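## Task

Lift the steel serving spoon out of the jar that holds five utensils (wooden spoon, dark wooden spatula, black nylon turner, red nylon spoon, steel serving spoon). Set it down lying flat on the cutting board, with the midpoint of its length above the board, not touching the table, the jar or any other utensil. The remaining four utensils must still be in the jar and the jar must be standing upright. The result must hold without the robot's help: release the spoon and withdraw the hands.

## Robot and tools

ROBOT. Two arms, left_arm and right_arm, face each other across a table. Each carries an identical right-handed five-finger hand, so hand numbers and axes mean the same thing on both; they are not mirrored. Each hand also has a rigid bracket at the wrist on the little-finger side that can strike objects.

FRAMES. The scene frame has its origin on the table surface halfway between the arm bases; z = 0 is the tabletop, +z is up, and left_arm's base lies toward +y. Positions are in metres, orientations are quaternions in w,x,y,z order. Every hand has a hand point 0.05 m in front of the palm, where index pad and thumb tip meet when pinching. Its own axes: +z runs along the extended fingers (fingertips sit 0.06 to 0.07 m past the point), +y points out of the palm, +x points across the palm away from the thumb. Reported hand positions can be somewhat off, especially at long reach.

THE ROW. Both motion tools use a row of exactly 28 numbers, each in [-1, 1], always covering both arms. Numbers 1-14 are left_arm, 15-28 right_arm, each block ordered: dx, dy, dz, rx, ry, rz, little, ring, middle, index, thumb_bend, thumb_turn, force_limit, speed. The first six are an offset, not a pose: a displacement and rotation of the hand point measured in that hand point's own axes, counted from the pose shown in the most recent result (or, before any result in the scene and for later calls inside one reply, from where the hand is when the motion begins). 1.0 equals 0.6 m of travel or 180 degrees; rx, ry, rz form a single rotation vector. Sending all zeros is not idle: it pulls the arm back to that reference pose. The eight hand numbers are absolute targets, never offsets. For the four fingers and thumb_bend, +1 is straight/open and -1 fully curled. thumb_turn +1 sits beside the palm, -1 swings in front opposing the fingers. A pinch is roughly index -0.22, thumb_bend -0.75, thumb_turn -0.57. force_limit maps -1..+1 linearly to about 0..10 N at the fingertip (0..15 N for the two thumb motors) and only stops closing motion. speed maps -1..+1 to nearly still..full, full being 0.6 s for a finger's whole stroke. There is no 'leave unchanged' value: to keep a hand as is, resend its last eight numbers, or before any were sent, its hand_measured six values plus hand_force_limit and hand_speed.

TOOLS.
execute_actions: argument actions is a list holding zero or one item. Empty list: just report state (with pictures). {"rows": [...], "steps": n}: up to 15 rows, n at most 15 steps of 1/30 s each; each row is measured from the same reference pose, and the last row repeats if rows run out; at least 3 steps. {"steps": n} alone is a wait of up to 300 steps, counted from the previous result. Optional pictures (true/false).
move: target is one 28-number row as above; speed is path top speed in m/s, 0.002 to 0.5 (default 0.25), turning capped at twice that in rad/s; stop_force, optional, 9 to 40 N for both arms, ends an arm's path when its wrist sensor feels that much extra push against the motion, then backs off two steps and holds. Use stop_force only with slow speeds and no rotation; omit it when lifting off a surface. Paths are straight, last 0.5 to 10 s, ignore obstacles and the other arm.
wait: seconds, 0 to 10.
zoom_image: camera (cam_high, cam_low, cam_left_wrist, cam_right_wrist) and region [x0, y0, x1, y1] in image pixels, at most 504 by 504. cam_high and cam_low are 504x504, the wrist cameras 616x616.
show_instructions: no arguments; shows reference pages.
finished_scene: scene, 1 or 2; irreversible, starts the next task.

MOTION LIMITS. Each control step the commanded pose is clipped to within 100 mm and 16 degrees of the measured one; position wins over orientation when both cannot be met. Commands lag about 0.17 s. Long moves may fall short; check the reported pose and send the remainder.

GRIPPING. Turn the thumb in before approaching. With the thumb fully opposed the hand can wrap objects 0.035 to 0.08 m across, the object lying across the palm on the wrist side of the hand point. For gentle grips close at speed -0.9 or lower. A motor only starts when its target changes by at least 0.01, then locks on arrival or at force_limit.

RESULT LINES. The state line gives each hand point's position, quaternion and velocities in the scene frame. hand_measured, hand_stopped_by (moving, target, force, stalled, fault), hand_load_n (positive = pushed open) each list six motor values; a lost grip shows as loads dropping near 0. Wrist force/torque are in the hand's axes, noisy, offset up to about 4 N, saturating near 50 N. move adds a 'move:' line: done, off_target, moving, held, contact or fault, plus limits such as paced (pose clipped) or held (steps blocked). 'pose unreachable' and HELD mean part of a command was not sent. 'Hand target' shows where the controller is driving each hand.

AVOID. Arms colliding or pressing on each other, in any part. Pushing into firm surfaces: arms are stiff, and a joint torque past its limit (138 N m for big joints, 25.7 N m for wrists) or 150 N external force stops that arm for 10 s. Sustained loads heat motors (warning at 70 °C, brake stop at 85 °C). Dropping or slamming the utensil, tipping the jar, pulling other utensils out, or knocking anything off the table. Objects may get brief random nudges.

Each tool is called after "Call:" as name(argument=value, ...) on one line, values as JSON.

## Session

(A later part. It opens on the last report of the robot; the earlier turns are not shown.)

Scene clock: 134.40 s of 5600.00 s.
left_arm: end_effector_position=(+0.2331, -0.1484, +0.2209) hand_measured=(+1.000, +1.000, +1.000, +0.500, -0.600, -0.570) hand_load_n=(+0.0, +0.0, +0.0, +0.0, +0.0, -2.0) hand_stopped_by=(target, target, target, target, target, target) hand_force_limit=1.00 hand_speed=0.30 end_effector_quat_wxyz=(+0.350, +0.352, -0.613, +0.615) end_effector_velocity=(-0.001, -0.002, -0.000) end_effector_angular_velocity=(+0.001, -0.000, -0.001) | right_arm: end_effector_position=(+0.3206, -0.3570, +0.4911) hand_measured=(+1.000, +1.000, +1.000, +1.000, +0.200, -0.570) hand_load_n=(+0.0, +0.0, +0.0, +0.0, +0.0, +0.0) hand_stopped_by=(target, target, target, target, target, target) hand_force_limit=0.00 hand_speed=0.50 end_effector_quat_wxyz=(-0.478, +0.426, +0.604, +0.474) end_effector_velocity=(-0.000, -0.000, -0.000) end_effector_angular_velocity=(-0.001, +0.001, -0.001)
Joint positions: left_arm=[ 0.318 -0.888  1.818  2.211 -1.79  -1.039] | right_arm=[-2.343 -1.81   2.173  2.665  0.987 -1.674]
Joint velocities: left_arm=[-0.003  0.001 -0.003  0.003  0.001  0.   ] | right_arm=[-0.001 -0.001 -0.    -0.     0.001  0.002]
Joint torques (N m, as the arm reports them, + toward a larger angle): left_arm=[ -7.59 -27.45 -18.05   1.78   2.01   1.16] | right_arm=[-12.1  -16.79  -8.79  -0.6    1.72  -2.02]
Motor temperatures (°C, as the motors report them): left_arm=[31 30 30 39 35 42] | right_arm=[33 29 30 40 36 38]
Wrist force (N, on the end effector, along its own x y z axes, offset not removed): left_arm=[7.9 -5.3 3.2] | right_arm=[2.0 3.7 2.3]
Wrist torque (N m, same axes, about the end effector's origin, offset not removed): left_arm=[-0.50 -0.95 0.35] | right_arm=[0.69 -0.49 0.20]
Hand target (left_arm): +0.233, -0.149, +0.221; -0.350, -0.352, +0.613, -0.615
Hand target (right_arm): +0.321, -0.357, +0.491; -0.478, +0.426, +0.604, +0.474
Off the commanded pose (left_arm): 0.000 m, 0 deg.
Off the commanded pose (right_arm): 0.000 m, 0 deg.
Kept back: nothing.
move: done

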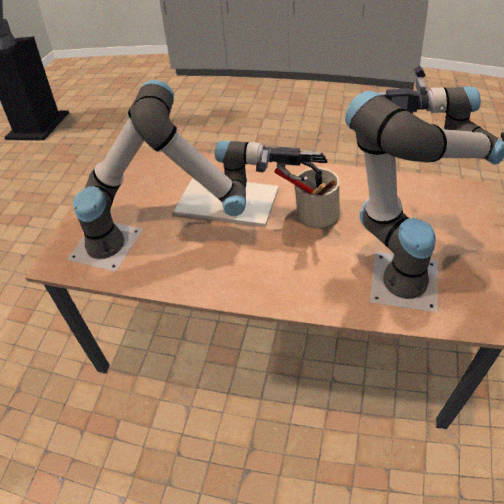

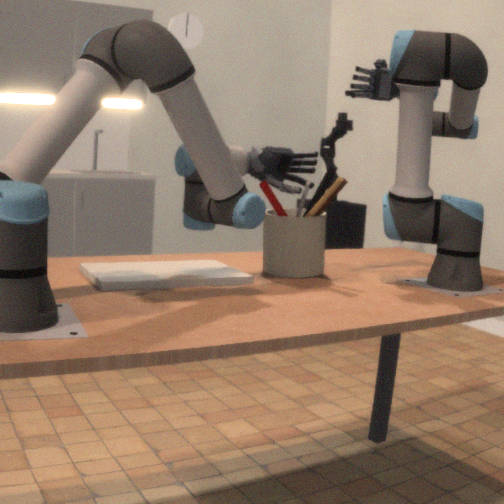

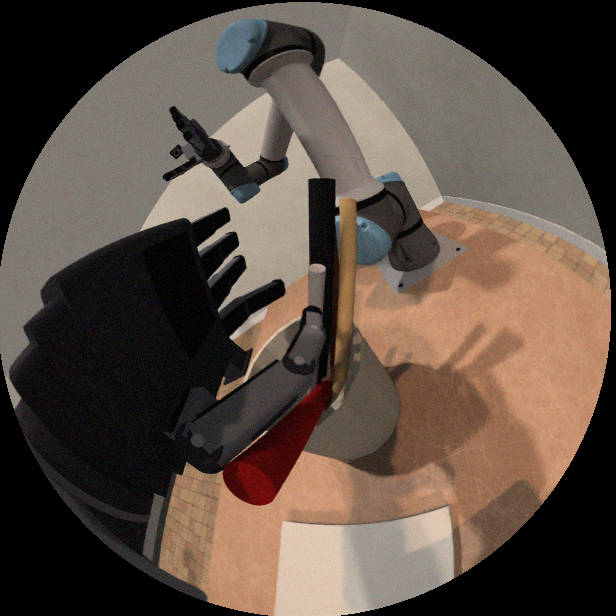

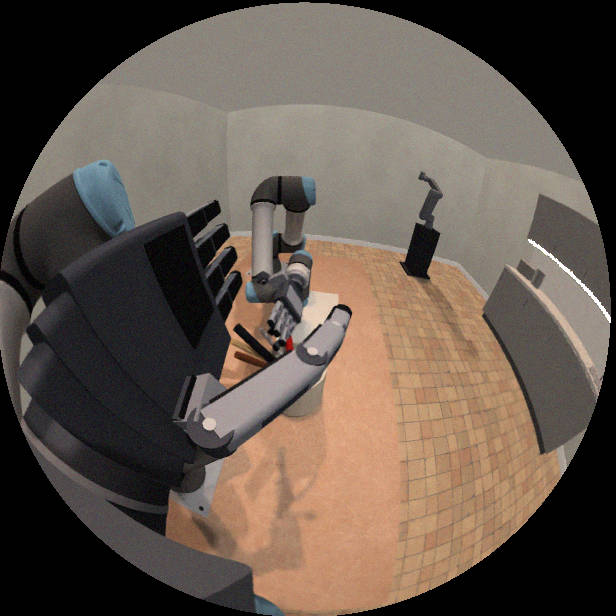

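Call:
move(target=[-0.01,0,0.025,0,0,0,1,1,1,0.5,-0.75,-0.57,1,0.3,0,0,0,0,0,0,1,1,1,1,0.2,-0.57,0,0.5], speed=0.04)

Call:
move(target=[0,0,0,0,0,0,1,1,1,-0.6,-0.75,-0.57,1,-0.6,0,0,0,0,0,0,1,1,1,1,0.2,-0.57,0,0.5])

Call:
zoom_image(camera="cam_low", region=[200,80,400,280])

Scene clock: 135.50 s of 5600.00 s.
left_arm: end_effector_position=(+0.2361, -0.1631, +0.2159) hand_measured=(+1.000, +1.000, +1.000, +0.500, -0.750, -0.570) hand_load_n=(+0.0, +0.0, +0.0, +0.0, -0.5, -2.0) hand_stopped_by=(target, target, target, target, target, target) hand_force_limit=1.00 hand_speed=0.30 end_effector_quat_wxyz=(+0.350, +0.352, -0.613, +0.615) end_effector_velocity=(+0.000, -0.003, -0.001) end_effector_angular_velocity=(+0.000, -0.001, +0.000) | right_arm: end_effector_position=(+0.3206, -0.3570, +0.4911) hand_measured=(+1.000, +1.000, +1.000, +1.000, +0.200, -0.570) hand_load_n=(+0.0, +0.0, +0.0, +0.0, +0.0, +0.0) hand_stopped_by=(target, target, target, target, target, target) hand_force_limit=0.00 hand_speed=0.50 end_effector_quat_wxyz=(-0.478, +0.426, +0.604, +0.474) end_effector_velocity=(-0.000, +0.000, +0.000) end_effector_angular_velocity=(-0.000, -0.000, -0.001)
Joint positions: left_arm=[ 0.317 -0.857  1.771  2.226 -1.789 -1.039] | right_arm=[-2.343 -1.81   2.173  2.665  0.987 -1.674]
Joint velocities: left_arm=[-0.     0.006 -0.008  0.002  0.     0.001] | right_arm=[ 0.    -0.001  0.     0.    -0.001 -0.   ]
Joint torques (N m, as the arm reports them, + toward a larger angle): left_arm=[ -8.63 -28.76 -17.35   2.33   1.66   0.97] | right_arm=[-11.49 -16.61  -8.68  -0.56   1.99  -1.89]
Motor temperatures (°C, as the motors report them): left_arm=[31 30 30 39 35 42] | right_arm=[33 29 30 40 36 38]
Wrist force (N, on the end effector, along its own x y z axes, offset not removed): left_arm=[7.1 -8.1 3.4] | right_arm=[1.3 2.9 1.6]
Wrist torque (N m, same axes, about the end effector's origin, offset not removed): left_arm=[-0.80 -0.76 0.27] | right_arm=[0.40 -0.40 -0.01]
Hand target (left_arm): +0.236, -0.163, +0.216; -0.350, -0.352, +0.613, -0.615
Hand target (right_arm): +0.321, -0.357, +0.491; -0.478, +0.426, +0.604, +0.474
Off the commanded pose (left_arm): 0.000 m, 0 deg.
Off the commanded pose (right_arm): 0.000 m, 0 deg.
Kept back: nothing.
move: done

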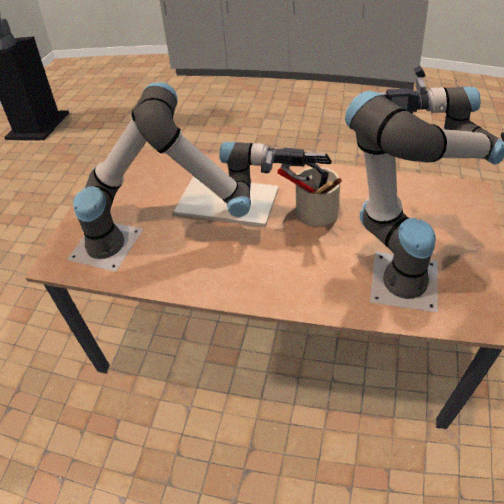

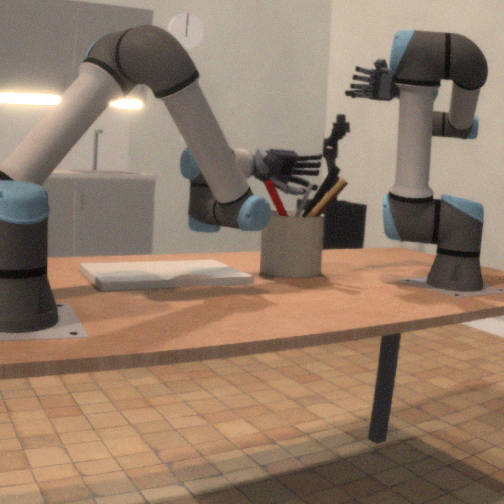

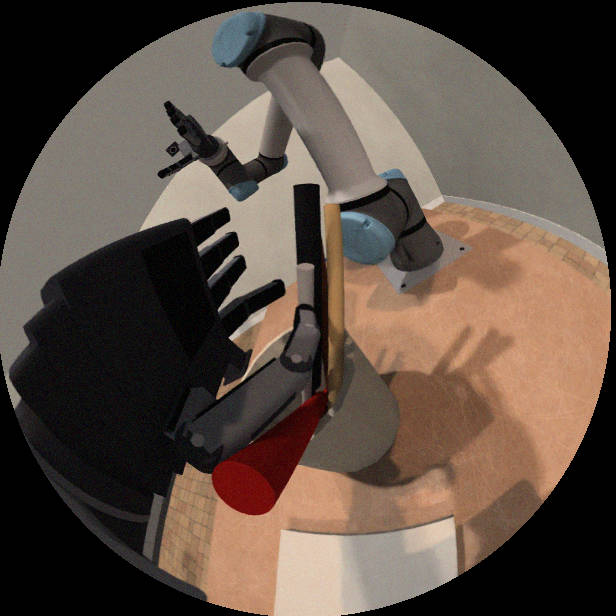

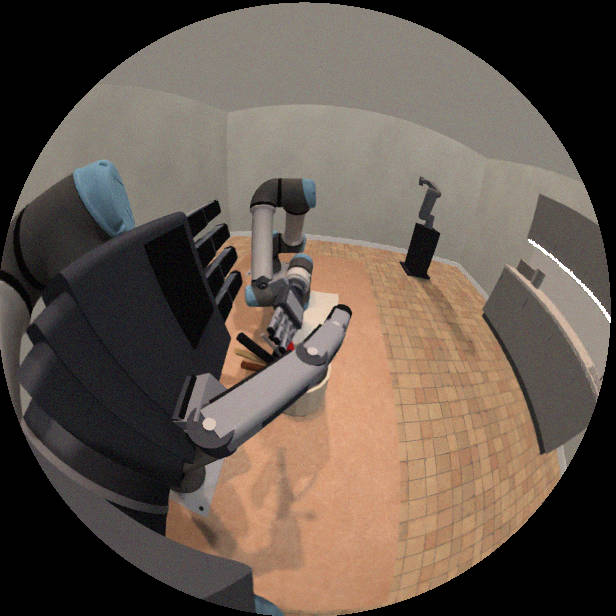

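Scene clock: 136.63 s of 5600.00 s.
left_arm: end_effector_position=(+0.2361, -0.1631, +0.2159) hand_measured=(+1.000, +1.000, +1.000, -0.066, -0.750, -0.570) hand_load_n=(+0.0, +0.0, +0.0, +11.0, +1.5, -2.5) hand_stopped_by=(target, target, target, force, target, target) hand_force_limit=1.00 hand_speed=-0.60 end_effector_quat_wxyz=(+0.350, +0.352, -0.613, +0.615) end_effector_velocity=(+0.000, +0.000, -0.001) end_effector_angular_velocity=(+0.001, +0.001, -0.000) | right_arm: end_effector_position=(+0.3206, -0.3570, +0.4911) hand_measured=(+1.000, +1.000, +1.000, +1.000, +0.200, -0.570) hand_load_n=(+0.0, +0.0, +0.0, +0.0, +0.0, +0.0) hand_stopped_by=(target, target, target, target, target, target) hand_force_limit=0.00 hand_speed=0.50 end_effector_quat_wxyz=(-0.478, +0.426, +0.604, +0.474) end_effector_velocity=(-0.000, +0.000, -0.000) end_effector_angular_velocity=(+0.000, +0.000, +0.001)
Joint positions: left_arm=[ 0.317 -0.857  1.771  2.226 -1.789 -1.039] | right_arm=[-2.343 -1.81   2.173  2.665  0.987 -1.674]
Joint velocities: left_arm=[ 0.001  0.001 -0.    -0.    -0.001 -0.   ] | right_arm=[ 0.     0.     0.    -0.     0.001  0.   ]
Joint torques (N m, as the arm reports them, + toward a larger angle): left_arm=[ -7.75 -49.71  -4.09  -2.82   1.54   1.02] | right_arm=[-11.99 -17.37  -8.7   -0.68   1.83  -2.01]
Motor temperatures (°C, as the motors report them): left_arm=[31 30 30 39 35 42] | right_arm=[33 29 30 40 36 38]
Wrist force (N, on the end effector, along its own x y z axes, offset not removed): left_arm=[5.9 -7.9 5.6] | right_arm=[-0.1 2.3 2.0]
Wrist torque (N m, same axes, about the end effector's origin, offset not removed): left_arm=[-0.67 -0.64 0.24] | right_arm=[0.26 -0.13 0.01]
Hand target (left_arm): +0.236, -0.163, +0.216; -0.350, -0.352, +0.613, -0.615
Hand target (right_arm): +0.321, -0.357, +0.491; -0.478, +0.426, +0.604, +0.474
Off the commanded pose (left_arm): 0.000 m, 0 deg.
Off the commanded pose (right_arm): 0.000 m, 0 deg.
Kept back: nothing.
move: done

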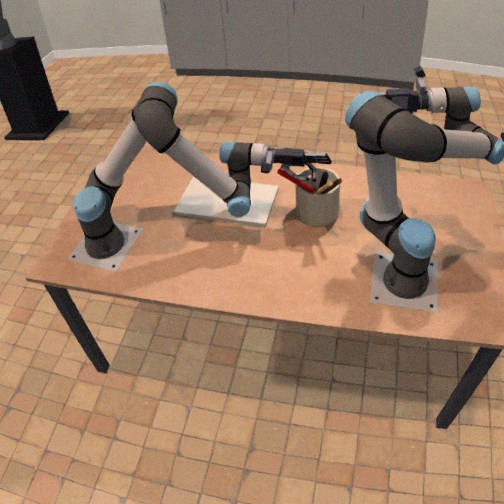

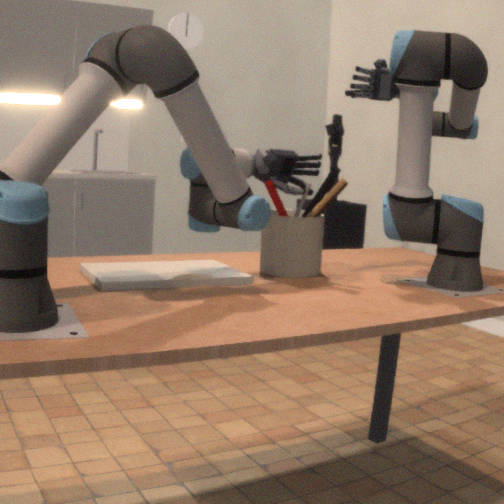

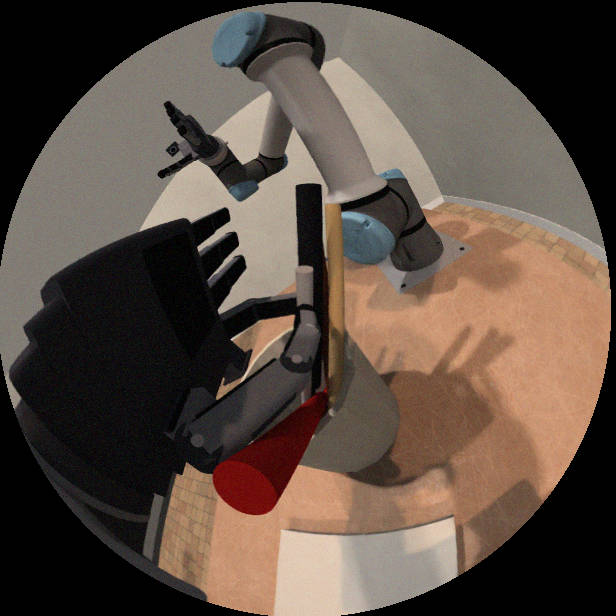

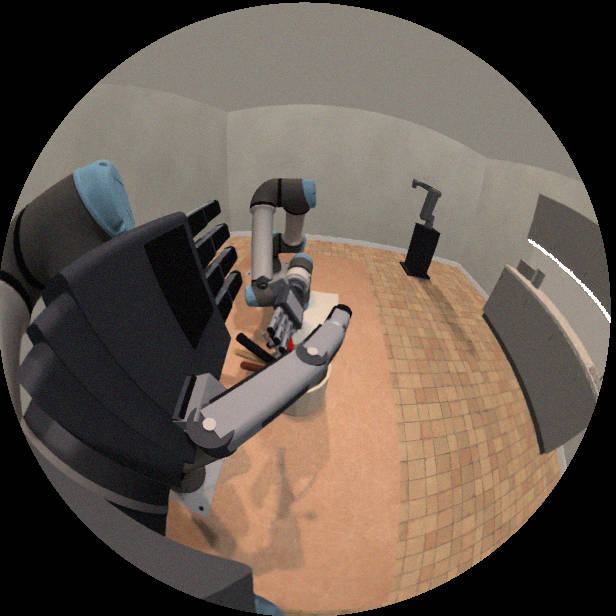

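Region (200, 80, 400, 280) of cam_low's 504x504 image, scaled by 2.520, with more detail than that image has.

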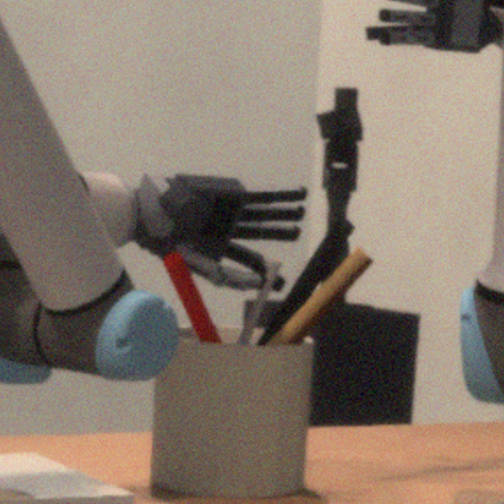

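Looks like steel. Lift straight up (world +z 0.1 = x .087, y −.05).

Call:
move(target=[0.145,-0.083,0,0,0,0,1,1,1,-0.6,-0.75,-0.57,1,-0.6,0,0,0,0,0,0,1,1,1,1,0.2,-0.57,0,0.5], speed=0.05)

Call:
zoom_image(camera="cam_low", region=[200,80,400,280])

Scene clock: 139.30 s of 5600.00 s.
left_arm: end_effector_position=(+0.2350, -0.1630, +0.3157) hand_measured=(+1.000, +1.000, +1.000, -0.066, -0.748, -0.570) hand_load_n=(+0.0, +0.0, +0.0, +4.0, +2.0, +0.5) hand_stopped_by=(target, target, target, force, target, target) hand_force_limit=1.00 hand_speed=-0.60 end_effector_quat_wxyz=(+0.350, +0.352, -0.613, +0.615) end_effector_velocity=(+0.000, +0.000, +0.002) end_effector_angular_velocity=(+0.002, +0.002, +0.000) | right_arm: end_effector_position=(+0.3206, -0.3570, +0.4911) hand_measured=(+1.000, +1.000, +1.000, +1.000, +0.200, -0.570) hand_load_n=(+0.0, +0.0, +0.0, +0.0, +0.0, +0.0) hand_stopped_by=(target, target, target, target, target, target) hand_force_limit=0.00 hand_speed=0.50 end_effector_quat_wxyz=(-0.478, +0.426, +0.604, +0.474) end_effector_velocity=(-0.000, +0.000, -0.000) end_effector_angular_velocity=(+0.000, +0.000, +0.001)
Joint positions: left_arm=[ 0.315 -1.031  1.737  2.435 -1.787 -1.039] | right_arm=[-2.343 -1.81   2.173  2.665  0.987 -1.674]
Joint velocities: left_arm=[ 0.    -0.005 -0.002  0.009 -0.    -0.001] | right_arm=[ 0.     0.     0.     0.     0.001 -0.   ]
Joint torques (N m, as the arm reports them, + toward a larger angle): left_arm=[ -7.59 -54.7  -26.02   0.8    2.37  -0.35] | right_arm=[-13.03 -16.64  -8.24  -0.64   1.71  -1.96]
Motor temperatures (°C, as the motors report them): left_arm=[31 30 30 39 35 42] | right_arm=[33 29 30 40 36 38]
Wrist force (N, on the end effector, along its own x y z axes, offset not removed): left_arm=[-1.0 -0.3 1.7] | right_arm=[0.1 3.6 1.0]
Wrist torque (N m, same axes, about the end effector's origin, offset not removed): left_arm=[-0.27 -0.38 0.07] | right_arm=[0.68 -0.24 0.00]
Hand target (left_arm): +0.235, -0.163, +0.316; -0.350, -0.352, +0.613, -0.615
Hand target (right_arm): +0.321, -0.357, +0.491; -0.478, +0.426, +0.604, +0.474
Off the commanded pose (left_arm): 0.000 m, 0 deg.
Off the commanded pose (right_arm): 0.000 m, 0 deg.
Kept back: nothing.
move: done

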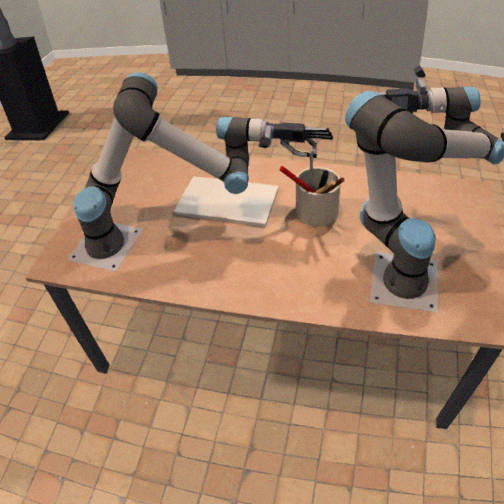

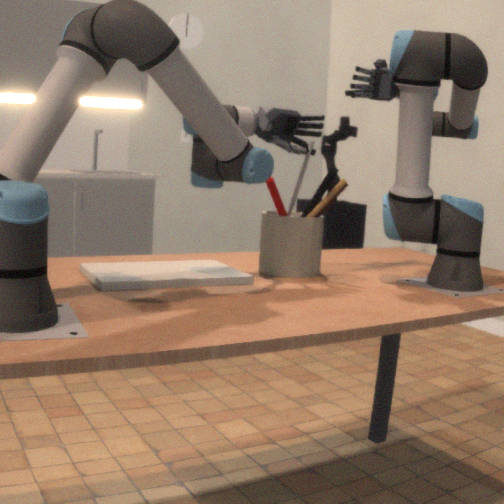

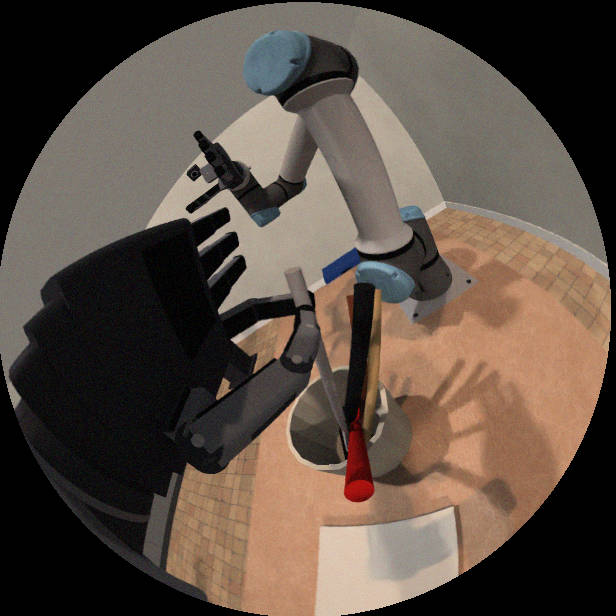

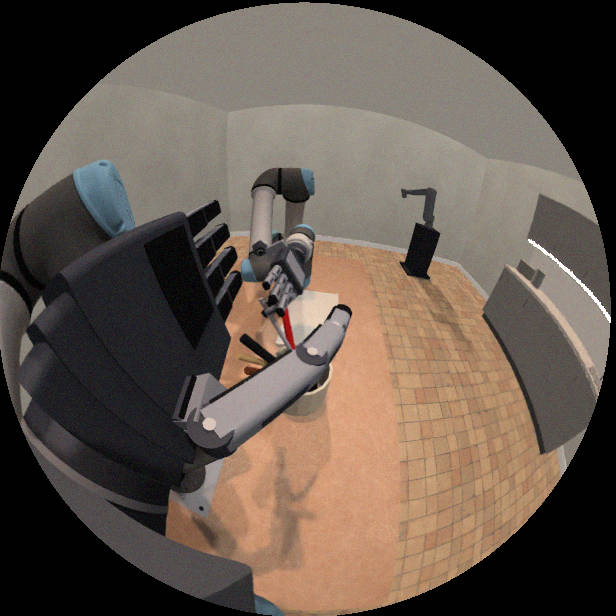

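Region (200, 80, 400, 280) of cam_low's 504x504 image, scaled by 2.520, with more detail than that image has.

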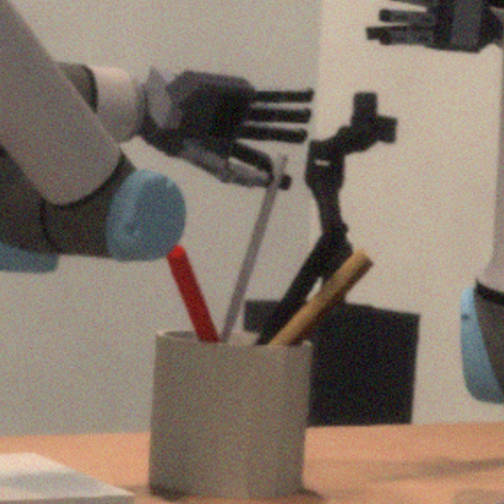

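Steel is rising. Tighten and lift further.

Call:
move(target=[0,0,0,0,0,0,1,1,1,-0.8,-0.9,-0.57,1,-0.6,0,0,0,0,0,0,1,1,1,1,0.2,-0.57,0,0.5])

Call:
move(target=[0.22,-0.125,0,0,0,0,1,1,1,-0.8,-0.9,-0.57,1,-0.6,0,0,0,0,0,0,1,1,1,1,0.2,-0.57,0,0.5], speed=0.05)

Scene clock: 140.23 s of 5600.00 s.
left_arm: end_effector_position=(+0.2350, -0.1630, +0.3158) hand_measured=(+1.000, +1.000, +1.000, -0.080, -0.888, -0.570) hand_load_n=(+0.0, +0.0, +0.0, +16.0, +7.5, +4.5) hand_stopped_by=(target, target, target, force, stalled, target) hand_force_limit=1.00 hand_speed=-0.60 end_effector_quat_wxyz=(+0.350, +0.352, -0.613, +0.615) end_effector_velocity=(-0.001, -0.000, +0.000) end_effector_angular_velocity=(-0.002, +0.000, -0.002) | right_arm: end_effector_position=(+0.3206, -0.3570, +0.4911) hand_measured=(+1.000, +1.000, +1.000, +1.000, +0.200, -0.570) hand_load_n=(+0.0, +0.0, +0.0, +0.0, +0.0, +0.0) hand_stopped_by=(target, target, target, target, target, target) hand_force_limit=0.00 hand_speed=0.50 end_effector_quat_wxyz=(-0.478, +0.426, +0.604, +0.474) end_effector_velocity=(+0.000, -0.000, -0.000) end_effector_angular_velocity=(+0.000, +0.001, -0.001)
Joint positions: left_arm=[ 0.315 -1.031  1.737  2.435 -1.787 -1.039] | right_arm=[-2.343 -1.81   2.173  2.665  0.987 -1.674]
Joint velocities: left_arm=[-0.002  0.    -0.    -0.002 -0.    -0.001] | right_arm=[-0.001  0.     0.     0.     0.     0.001]
Joint torques (N m, as the arm reports them, + toward a larger angle): left_arm=[ -6.22 -32.34 -12.85  -4.39   2.08   2.08] | right_arm=[-13.16 -15.9   -8.92  -0.59   1.71  -1.98]
Motor temperatures (°C, as the motors report them): left_arm=[31 30 30 39 35 42] | right_arm=[33 29 30 40 36 38]
Wrist force (N, on the end effector, along its own x y z axes, offset not removed): left_arm=[-0.6 -0.2 0.8] | right_arm=[0.4 2.2 1.8]
Wrist torque (N m, same axes, about the end effector's origin, offset not removed): left_arm=[-0.12 -0.33 0.12] | right_arm=[0.37 -0.26 0.01]
Hand target (left_arm): +0.235, -0.163, +0.316; -0.350, -0.352, +0.613, -0.615
Hand target (right_arm): +0.321, -0.357, +0.491; -0.478, +0.426, +0.604, +0.474
Off the commanded pose (left_arm): 0.000 m, 0 deg.
Off the commanded pose (right_arm): 0.000 m, 0 deg.
Kept back: nothing.
move: done

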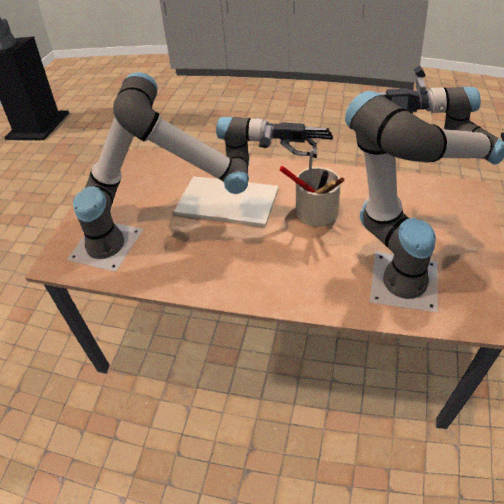

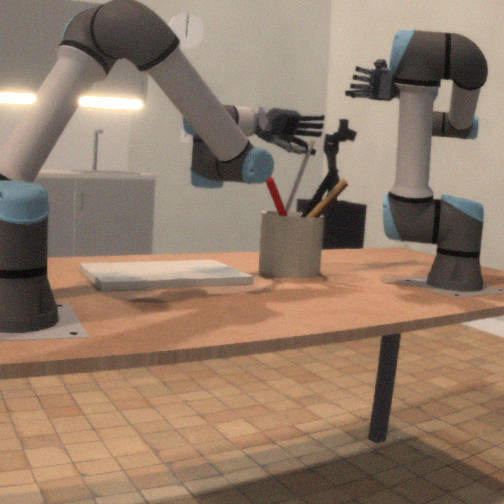

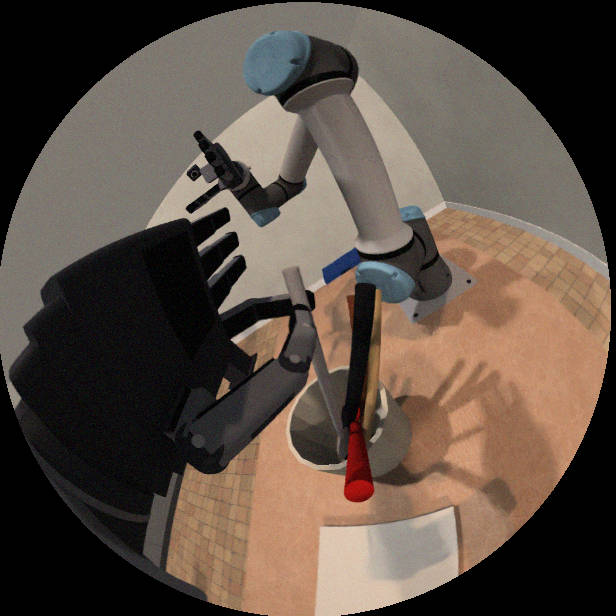

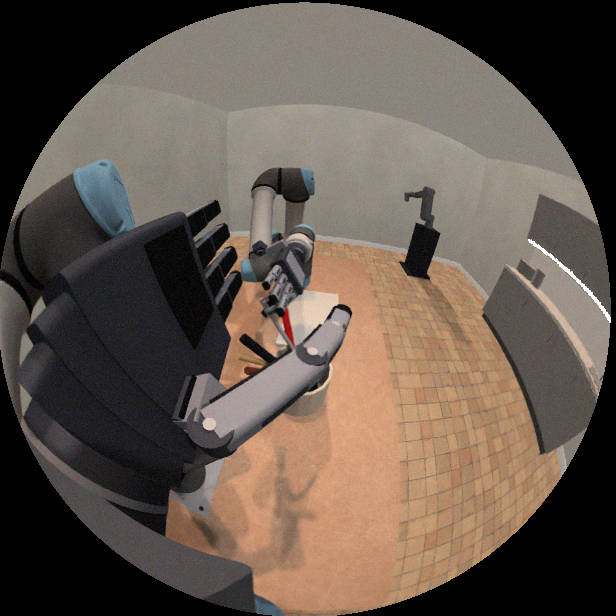

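Scene clock: 143.70 s of 5600.00 s.
left_arm: end_effector_position=(+0.2328, -0.1629, +0.4673) hand_measured=(+1.000, +1.000, +1.000, -0.082, -0.888, -0.570) hand_load_n=(+0.0, +0.0, +0.0, +14.5, +4.5, +0.0) hand_stopped_by=(target, target, target, force, stalled, target) hand_force_limit=1.00 hand_speed=-0.60 end_effector_quat_wxyz=(+0.350, +0.352, -0.613, +0.615) end_effector_velocity=(+0.001, -0.000, +0.003) end_effector_angular_velocity=(+0.001, +0.001, +0.003) | right_arm: end_effector_position=(+0.3206, -0.3570, +0.4911) hand_measured=(+1.000, +1.000, +1.000, +1.000, +0.200, -0.570) hand_load_n=(+0.0, +0.0, +0.0, +0.0, +0.0, +0.0) hand_stopped_by=(target, target, target, target, target, target) hand_force_limit=0.00 hand_speed=0.50 end_effector_quat_wxyz=(-0.478, +0.426, +0.604, +0.474) end_effector_velocity=(+0.000, +0.000, +0.000) end_effector_angular_velocity=(-0.000, -0.001, +0.000)
Joint positions: left_arm=[ 0.311 -1.215  1.57   2.785 -1.783 -1.039] | right_arm=[-2.343 -1.81   2.173  2.665  0.987 -1.674]
Joint velocities: left_arm=[ 0.001 -0.001 -0.006  0.008  0.001 -0.   ] | right_arm=[ 0.001 -0.     0.     0.    -0.001 -0.   ]
Joint torques (N m, as the arm reports them, + toward a larger angle): left_arm=[ -7.05 -51.57 -31.8    0.44   2.28  -0.26] | right_arm=[-11.92 -16.5   -8.88  -0.64   1.84  -1.91]
Motor temperatures (°C, as the motors report them): left_arm=[31 30 30 39 35 42] | right_arm=[33 29 30 40 36 38]
Wrist force (N, on the end effector, along its own x y z axes, offset not removed): left_arm=[-2.0 -0.9 1.4] | right_arm=[0.2 1.7 2.5]
Wrist torque (N m, same axes, about the end effector's origin, offset not removed): left_arm=[-0.31 -0.17 -0.04] | right_arm=[0.18 -0.33 0.05]
Hand target (left_arm): +0.233, -0.163, +0.468; -0.350, -0.352, +0.613, -0.615
Hand target (right_arm): +0.321, -0.357, +0.491; -0.478, +0.426, +0.604, +0.474
Off the commanded pose (left_arm): 0.000 m, 0 deg.
Off the commanded pose (right_arm): 0.000 m, 0 deg.
Kept back: nothing.
move: done

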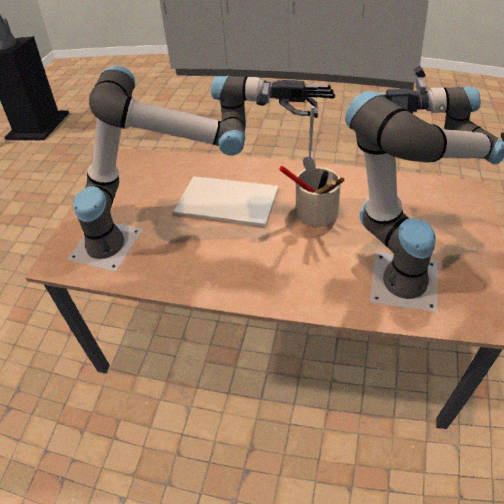

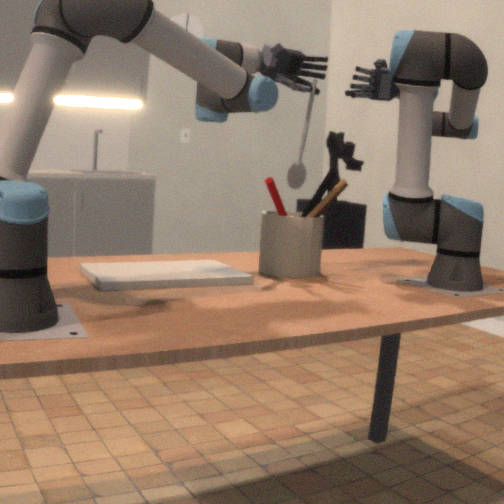

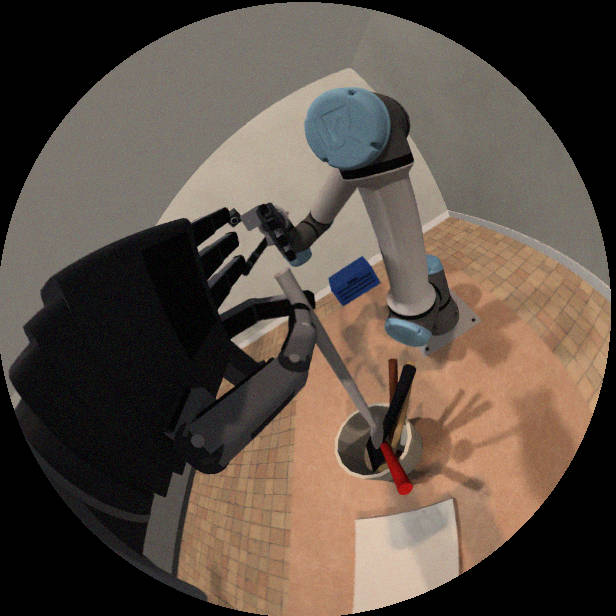

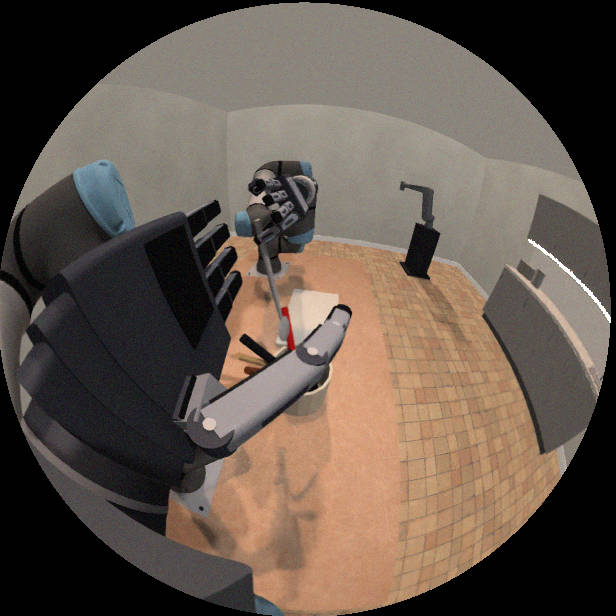

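Call:
move(target=[-0.032,0.169,-0.438,0,0,0.333,1,1,1,-0.8,-0.9,-0.57,1,-0.6,0,0,0,0,0,0,1,1,1,1,0.2,-0.57,0,0.5], speed=0.1)

Scene clock: 149.67 s of 5600.00 s.
left_arm: end_effector_position=(+0.1538, +0.0990, +0.3993) hand_measured=(+1.000, +1.000, +1.000, -0.082, -0.888, -0.570) hand_load_n=(+0.0, +0.0, +0.0, +13.5, +5.5, -1.0) hand_stopped_by=(target, target, target, force, stalled, target) hand_force_limit=1.00 hand_speed=-0.60 end_effector_quat_wxyz=(+0.003, +0.000, +0.707, -0.708) end_effector_velocity=(-0.001, +0.002, -0.001) end_effector_angular_velocity=(+0.002, -0.008, +0.002) | right_arm: end_effector_position=(+0.3206, -0.3570, +0.4911) hand_measured=(+1.000, +1.000, +1.000, +1.000, +0.200, -0.570) hand_load_n=(+0.0, +0.0, +0.0, +0.0, +0.0, +0.0) hand_stopped_by=(target, target, target, target, target, target) hand_force_limit=0.00 hand_speed=0.50 end_effector_quat_wxyz=(-0.478, +0.426, +0.604, +0.474) end_effector_velocity=(-0.000, +0.000, +0.000) end_effector_angular_velocity=(+0.000, -0.001, +0.002)
Joint positions: left_arm=[-0.094 -1.915  2.46   2.596 -1.378  0.005] | right_arm=[-2.343 -1.81   2.173  2.665  0.987 -1.674]
Joint velocities: left_arm=[-0.014 -0.009  0.008  0.003  0.016  0.008] | right_arm=[ 0.001  0.     0.    -0.     0.001 -0.002]
Joint torques (N m, as the arm reports them, + toward a larger angle): left_arm=[ -7.78 -16.87 -15.42   0.56   2.68   2.32] | right_arm=[-11.94 -15.93  -7.25  -0.47   1.69  -1.97]
Motor temperatures (°C, as the motors report them): left_arm=[31 30 30 39 35 42] | right_arm=[33 29 30 40 36 38]
Wrist force (N, on the end effector, along its own x y z axes, offset not removed): left_arm=[-0.3 1.0 1.0] | right_arm=[1.1 1.3 2.3]
Wrist torque (N m, same axes, about the end effector's origin, offset not removed): left_arm=[-0.12 -0.24 0.05] | right_arm=[0.20 -0.35 -0.01]
Hand target (left_arm): +0.154, +0.099, +0.399; +0.004, +0.000, +0.707, -0.708
Hand target (right_arm): +0.321, -0.357, +0.491; -0.478, +0.426, +0.604, +0.474
Off the commanded pose (left_arm): 0.001 m, 0 deg.
Off the commanded pose (right_arm): 0.000 m, 0 deg.
Kept back: nothing.
move: done

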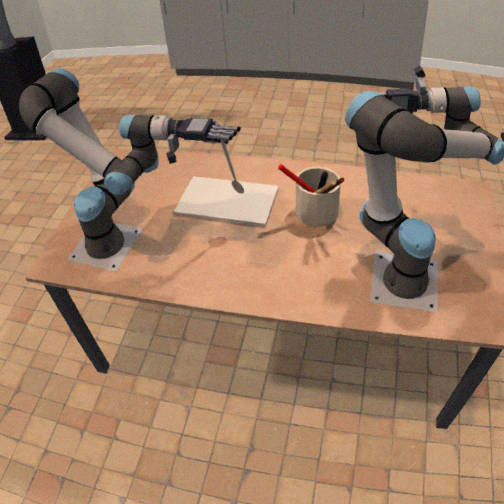

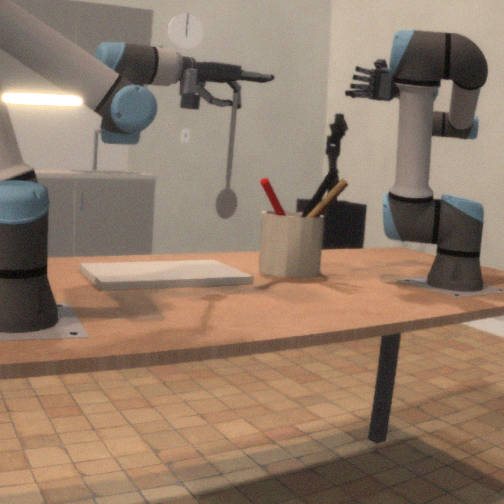

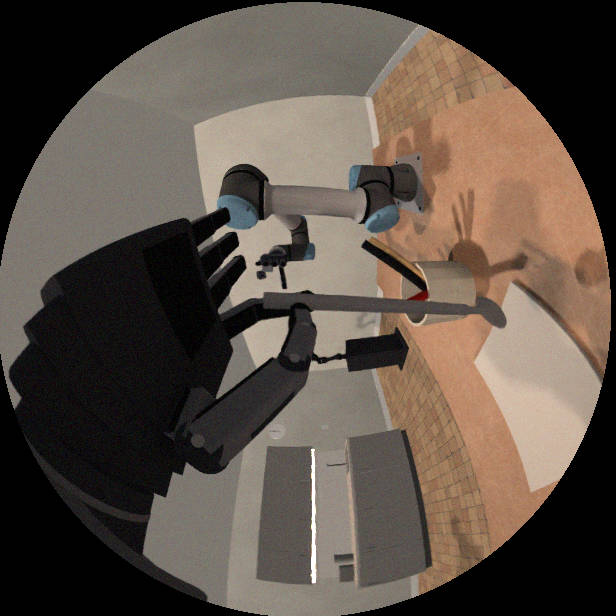

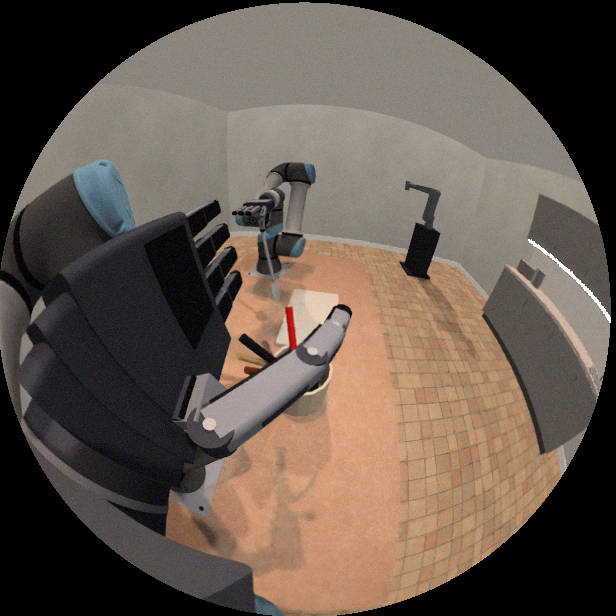

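Call:
move(target=[-0.25,0.15,0,0,0,0,1,1,1,-0.8,-0.9,-0.57,1,-0.6,0,0,0,0,0,0,1,1,1,1,0.2,-0.57,0,0.5], speed=0.1)

Scene clock: 152.20 s of 5600.00 s.
left_arm: end_effector_position=(+0.3038, +0.0998, +0.3102) hand_measured=(+1.000, +1.000, +1.000, -0.082, -0.888, -0.570) hand_load_n=(+0.0, +0.0, +0.0, +13.0, +5.5, -1.0) hand_stopped_by=(target, target, target, force, stalled, target) hand_force_limit=1.00 hand_speed=-0.60 end_effector_quat_wxyz=(+0.004, +0.001, +0.707, -0.707) end_effector_velocity=(+0.003, -0.001, -0.001) end_effector_angular_velocity=(-0.001, +0.001, -0.001) | right_arm: end_effector_position=(+0.3206, -0.3570, +0.4911) hand_measured=(+1.000, +1.000, +1.000, +1.000, +0.200, -0.570) hand_load_n=(+0.0, +0.0, +0.0, +0.0, +0.0, +0.0) hand_stopped_by=(target, target, target, target, target, target) hand_force_limit=0.00 hand_speed=0.50 end_effector_quat_wxyz=(-0.478, +0.426, +0.604, +0.474) end_effector_velocity=(+0.000, -0.000, -0.000) end_effector_angular_velocity=(+0.000, -0.000, -0.000)
Joint positions: left_arm=[ 0.526 -1.431  2.355  2.216 -1.998  0.006] | right_arm=[-2.343 -1.81   2.173  2.665  0.987 -1.674]
Joint velocities: left_arm=[ 0.009  0.01  -0.006 -0.005 -0.01  -0.002] | right_arm=[-0.  0. -0. -0.  0. -0.]
Joint torques (N m, as the arm reports them, + toward a larger angle): left_arm=[  7.61 -10.45 -24.1   -3.97  -2.39  -2.15] | right_arm=[-12.24 -17.04  -8.83  -0.71   1.77  -2.  ]
Motor temperatures (°C, as the motors report them): left_arm=[31 30 30 39 35 42] | right_arm=[33 29 30 40 36 38]
Wrist force (N, on the end effector, along its own x y z axes, offset not removed): left_arm=[1.2 1.5 0.5] | right_arm=[0.7 2.1 2.5]
Wrist torque (N m, same axes, about the end effector's origin, offset not removed): left_arm=[-0.03 -0.39 0.10] | right_arm=[0.41 -0.41 0.00]
Hand target (left_arm): +0.304, +0.100, +0.310; +0.004, +0.001, +0.707, -0.707
Hand target (right_arm): +0.321, -0.357, +0.491; -0.478, +0.426, +0.604, +0.474
Off the commanded pose (left_arm): 0.001 m, 0 deg.
Off the commanded pose (right_arm): 0.000 m, 0 deg.
Kept back: nothing.
move: done

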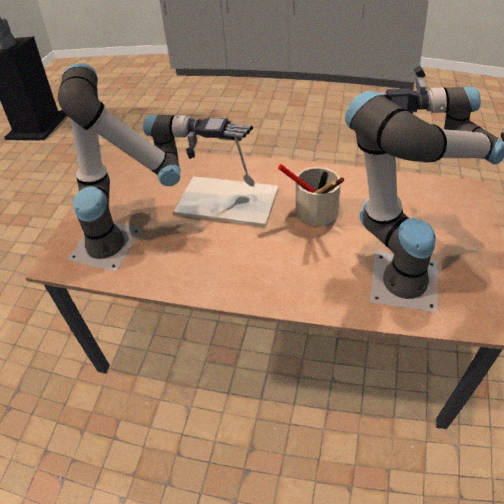

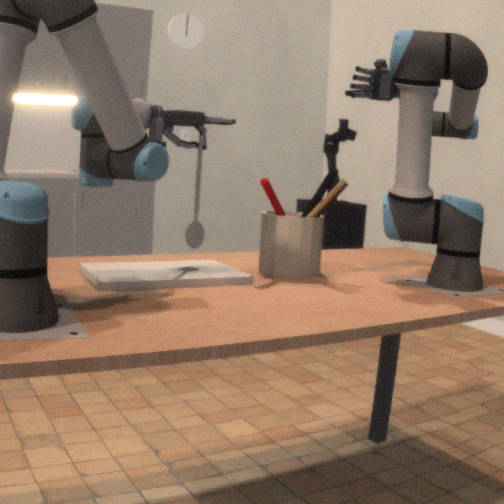

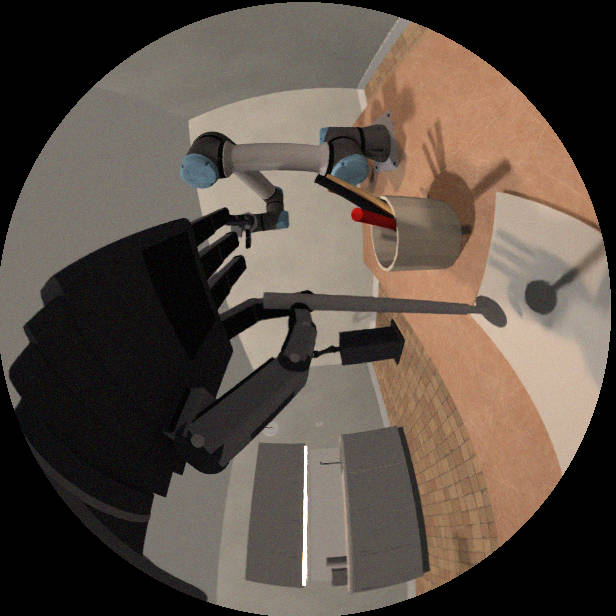

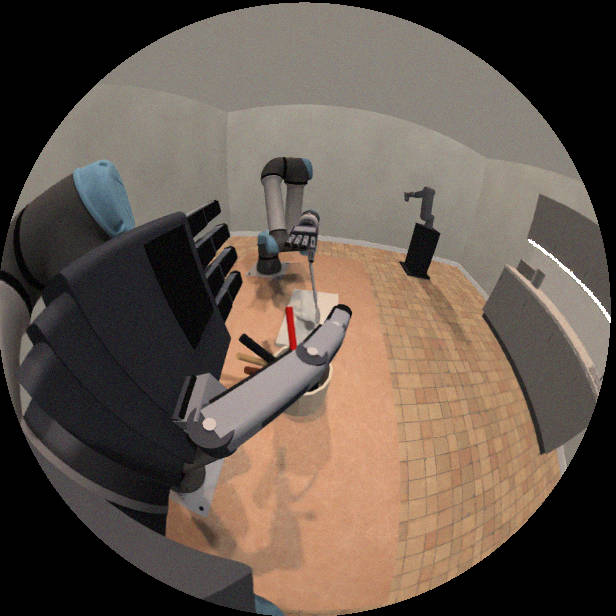

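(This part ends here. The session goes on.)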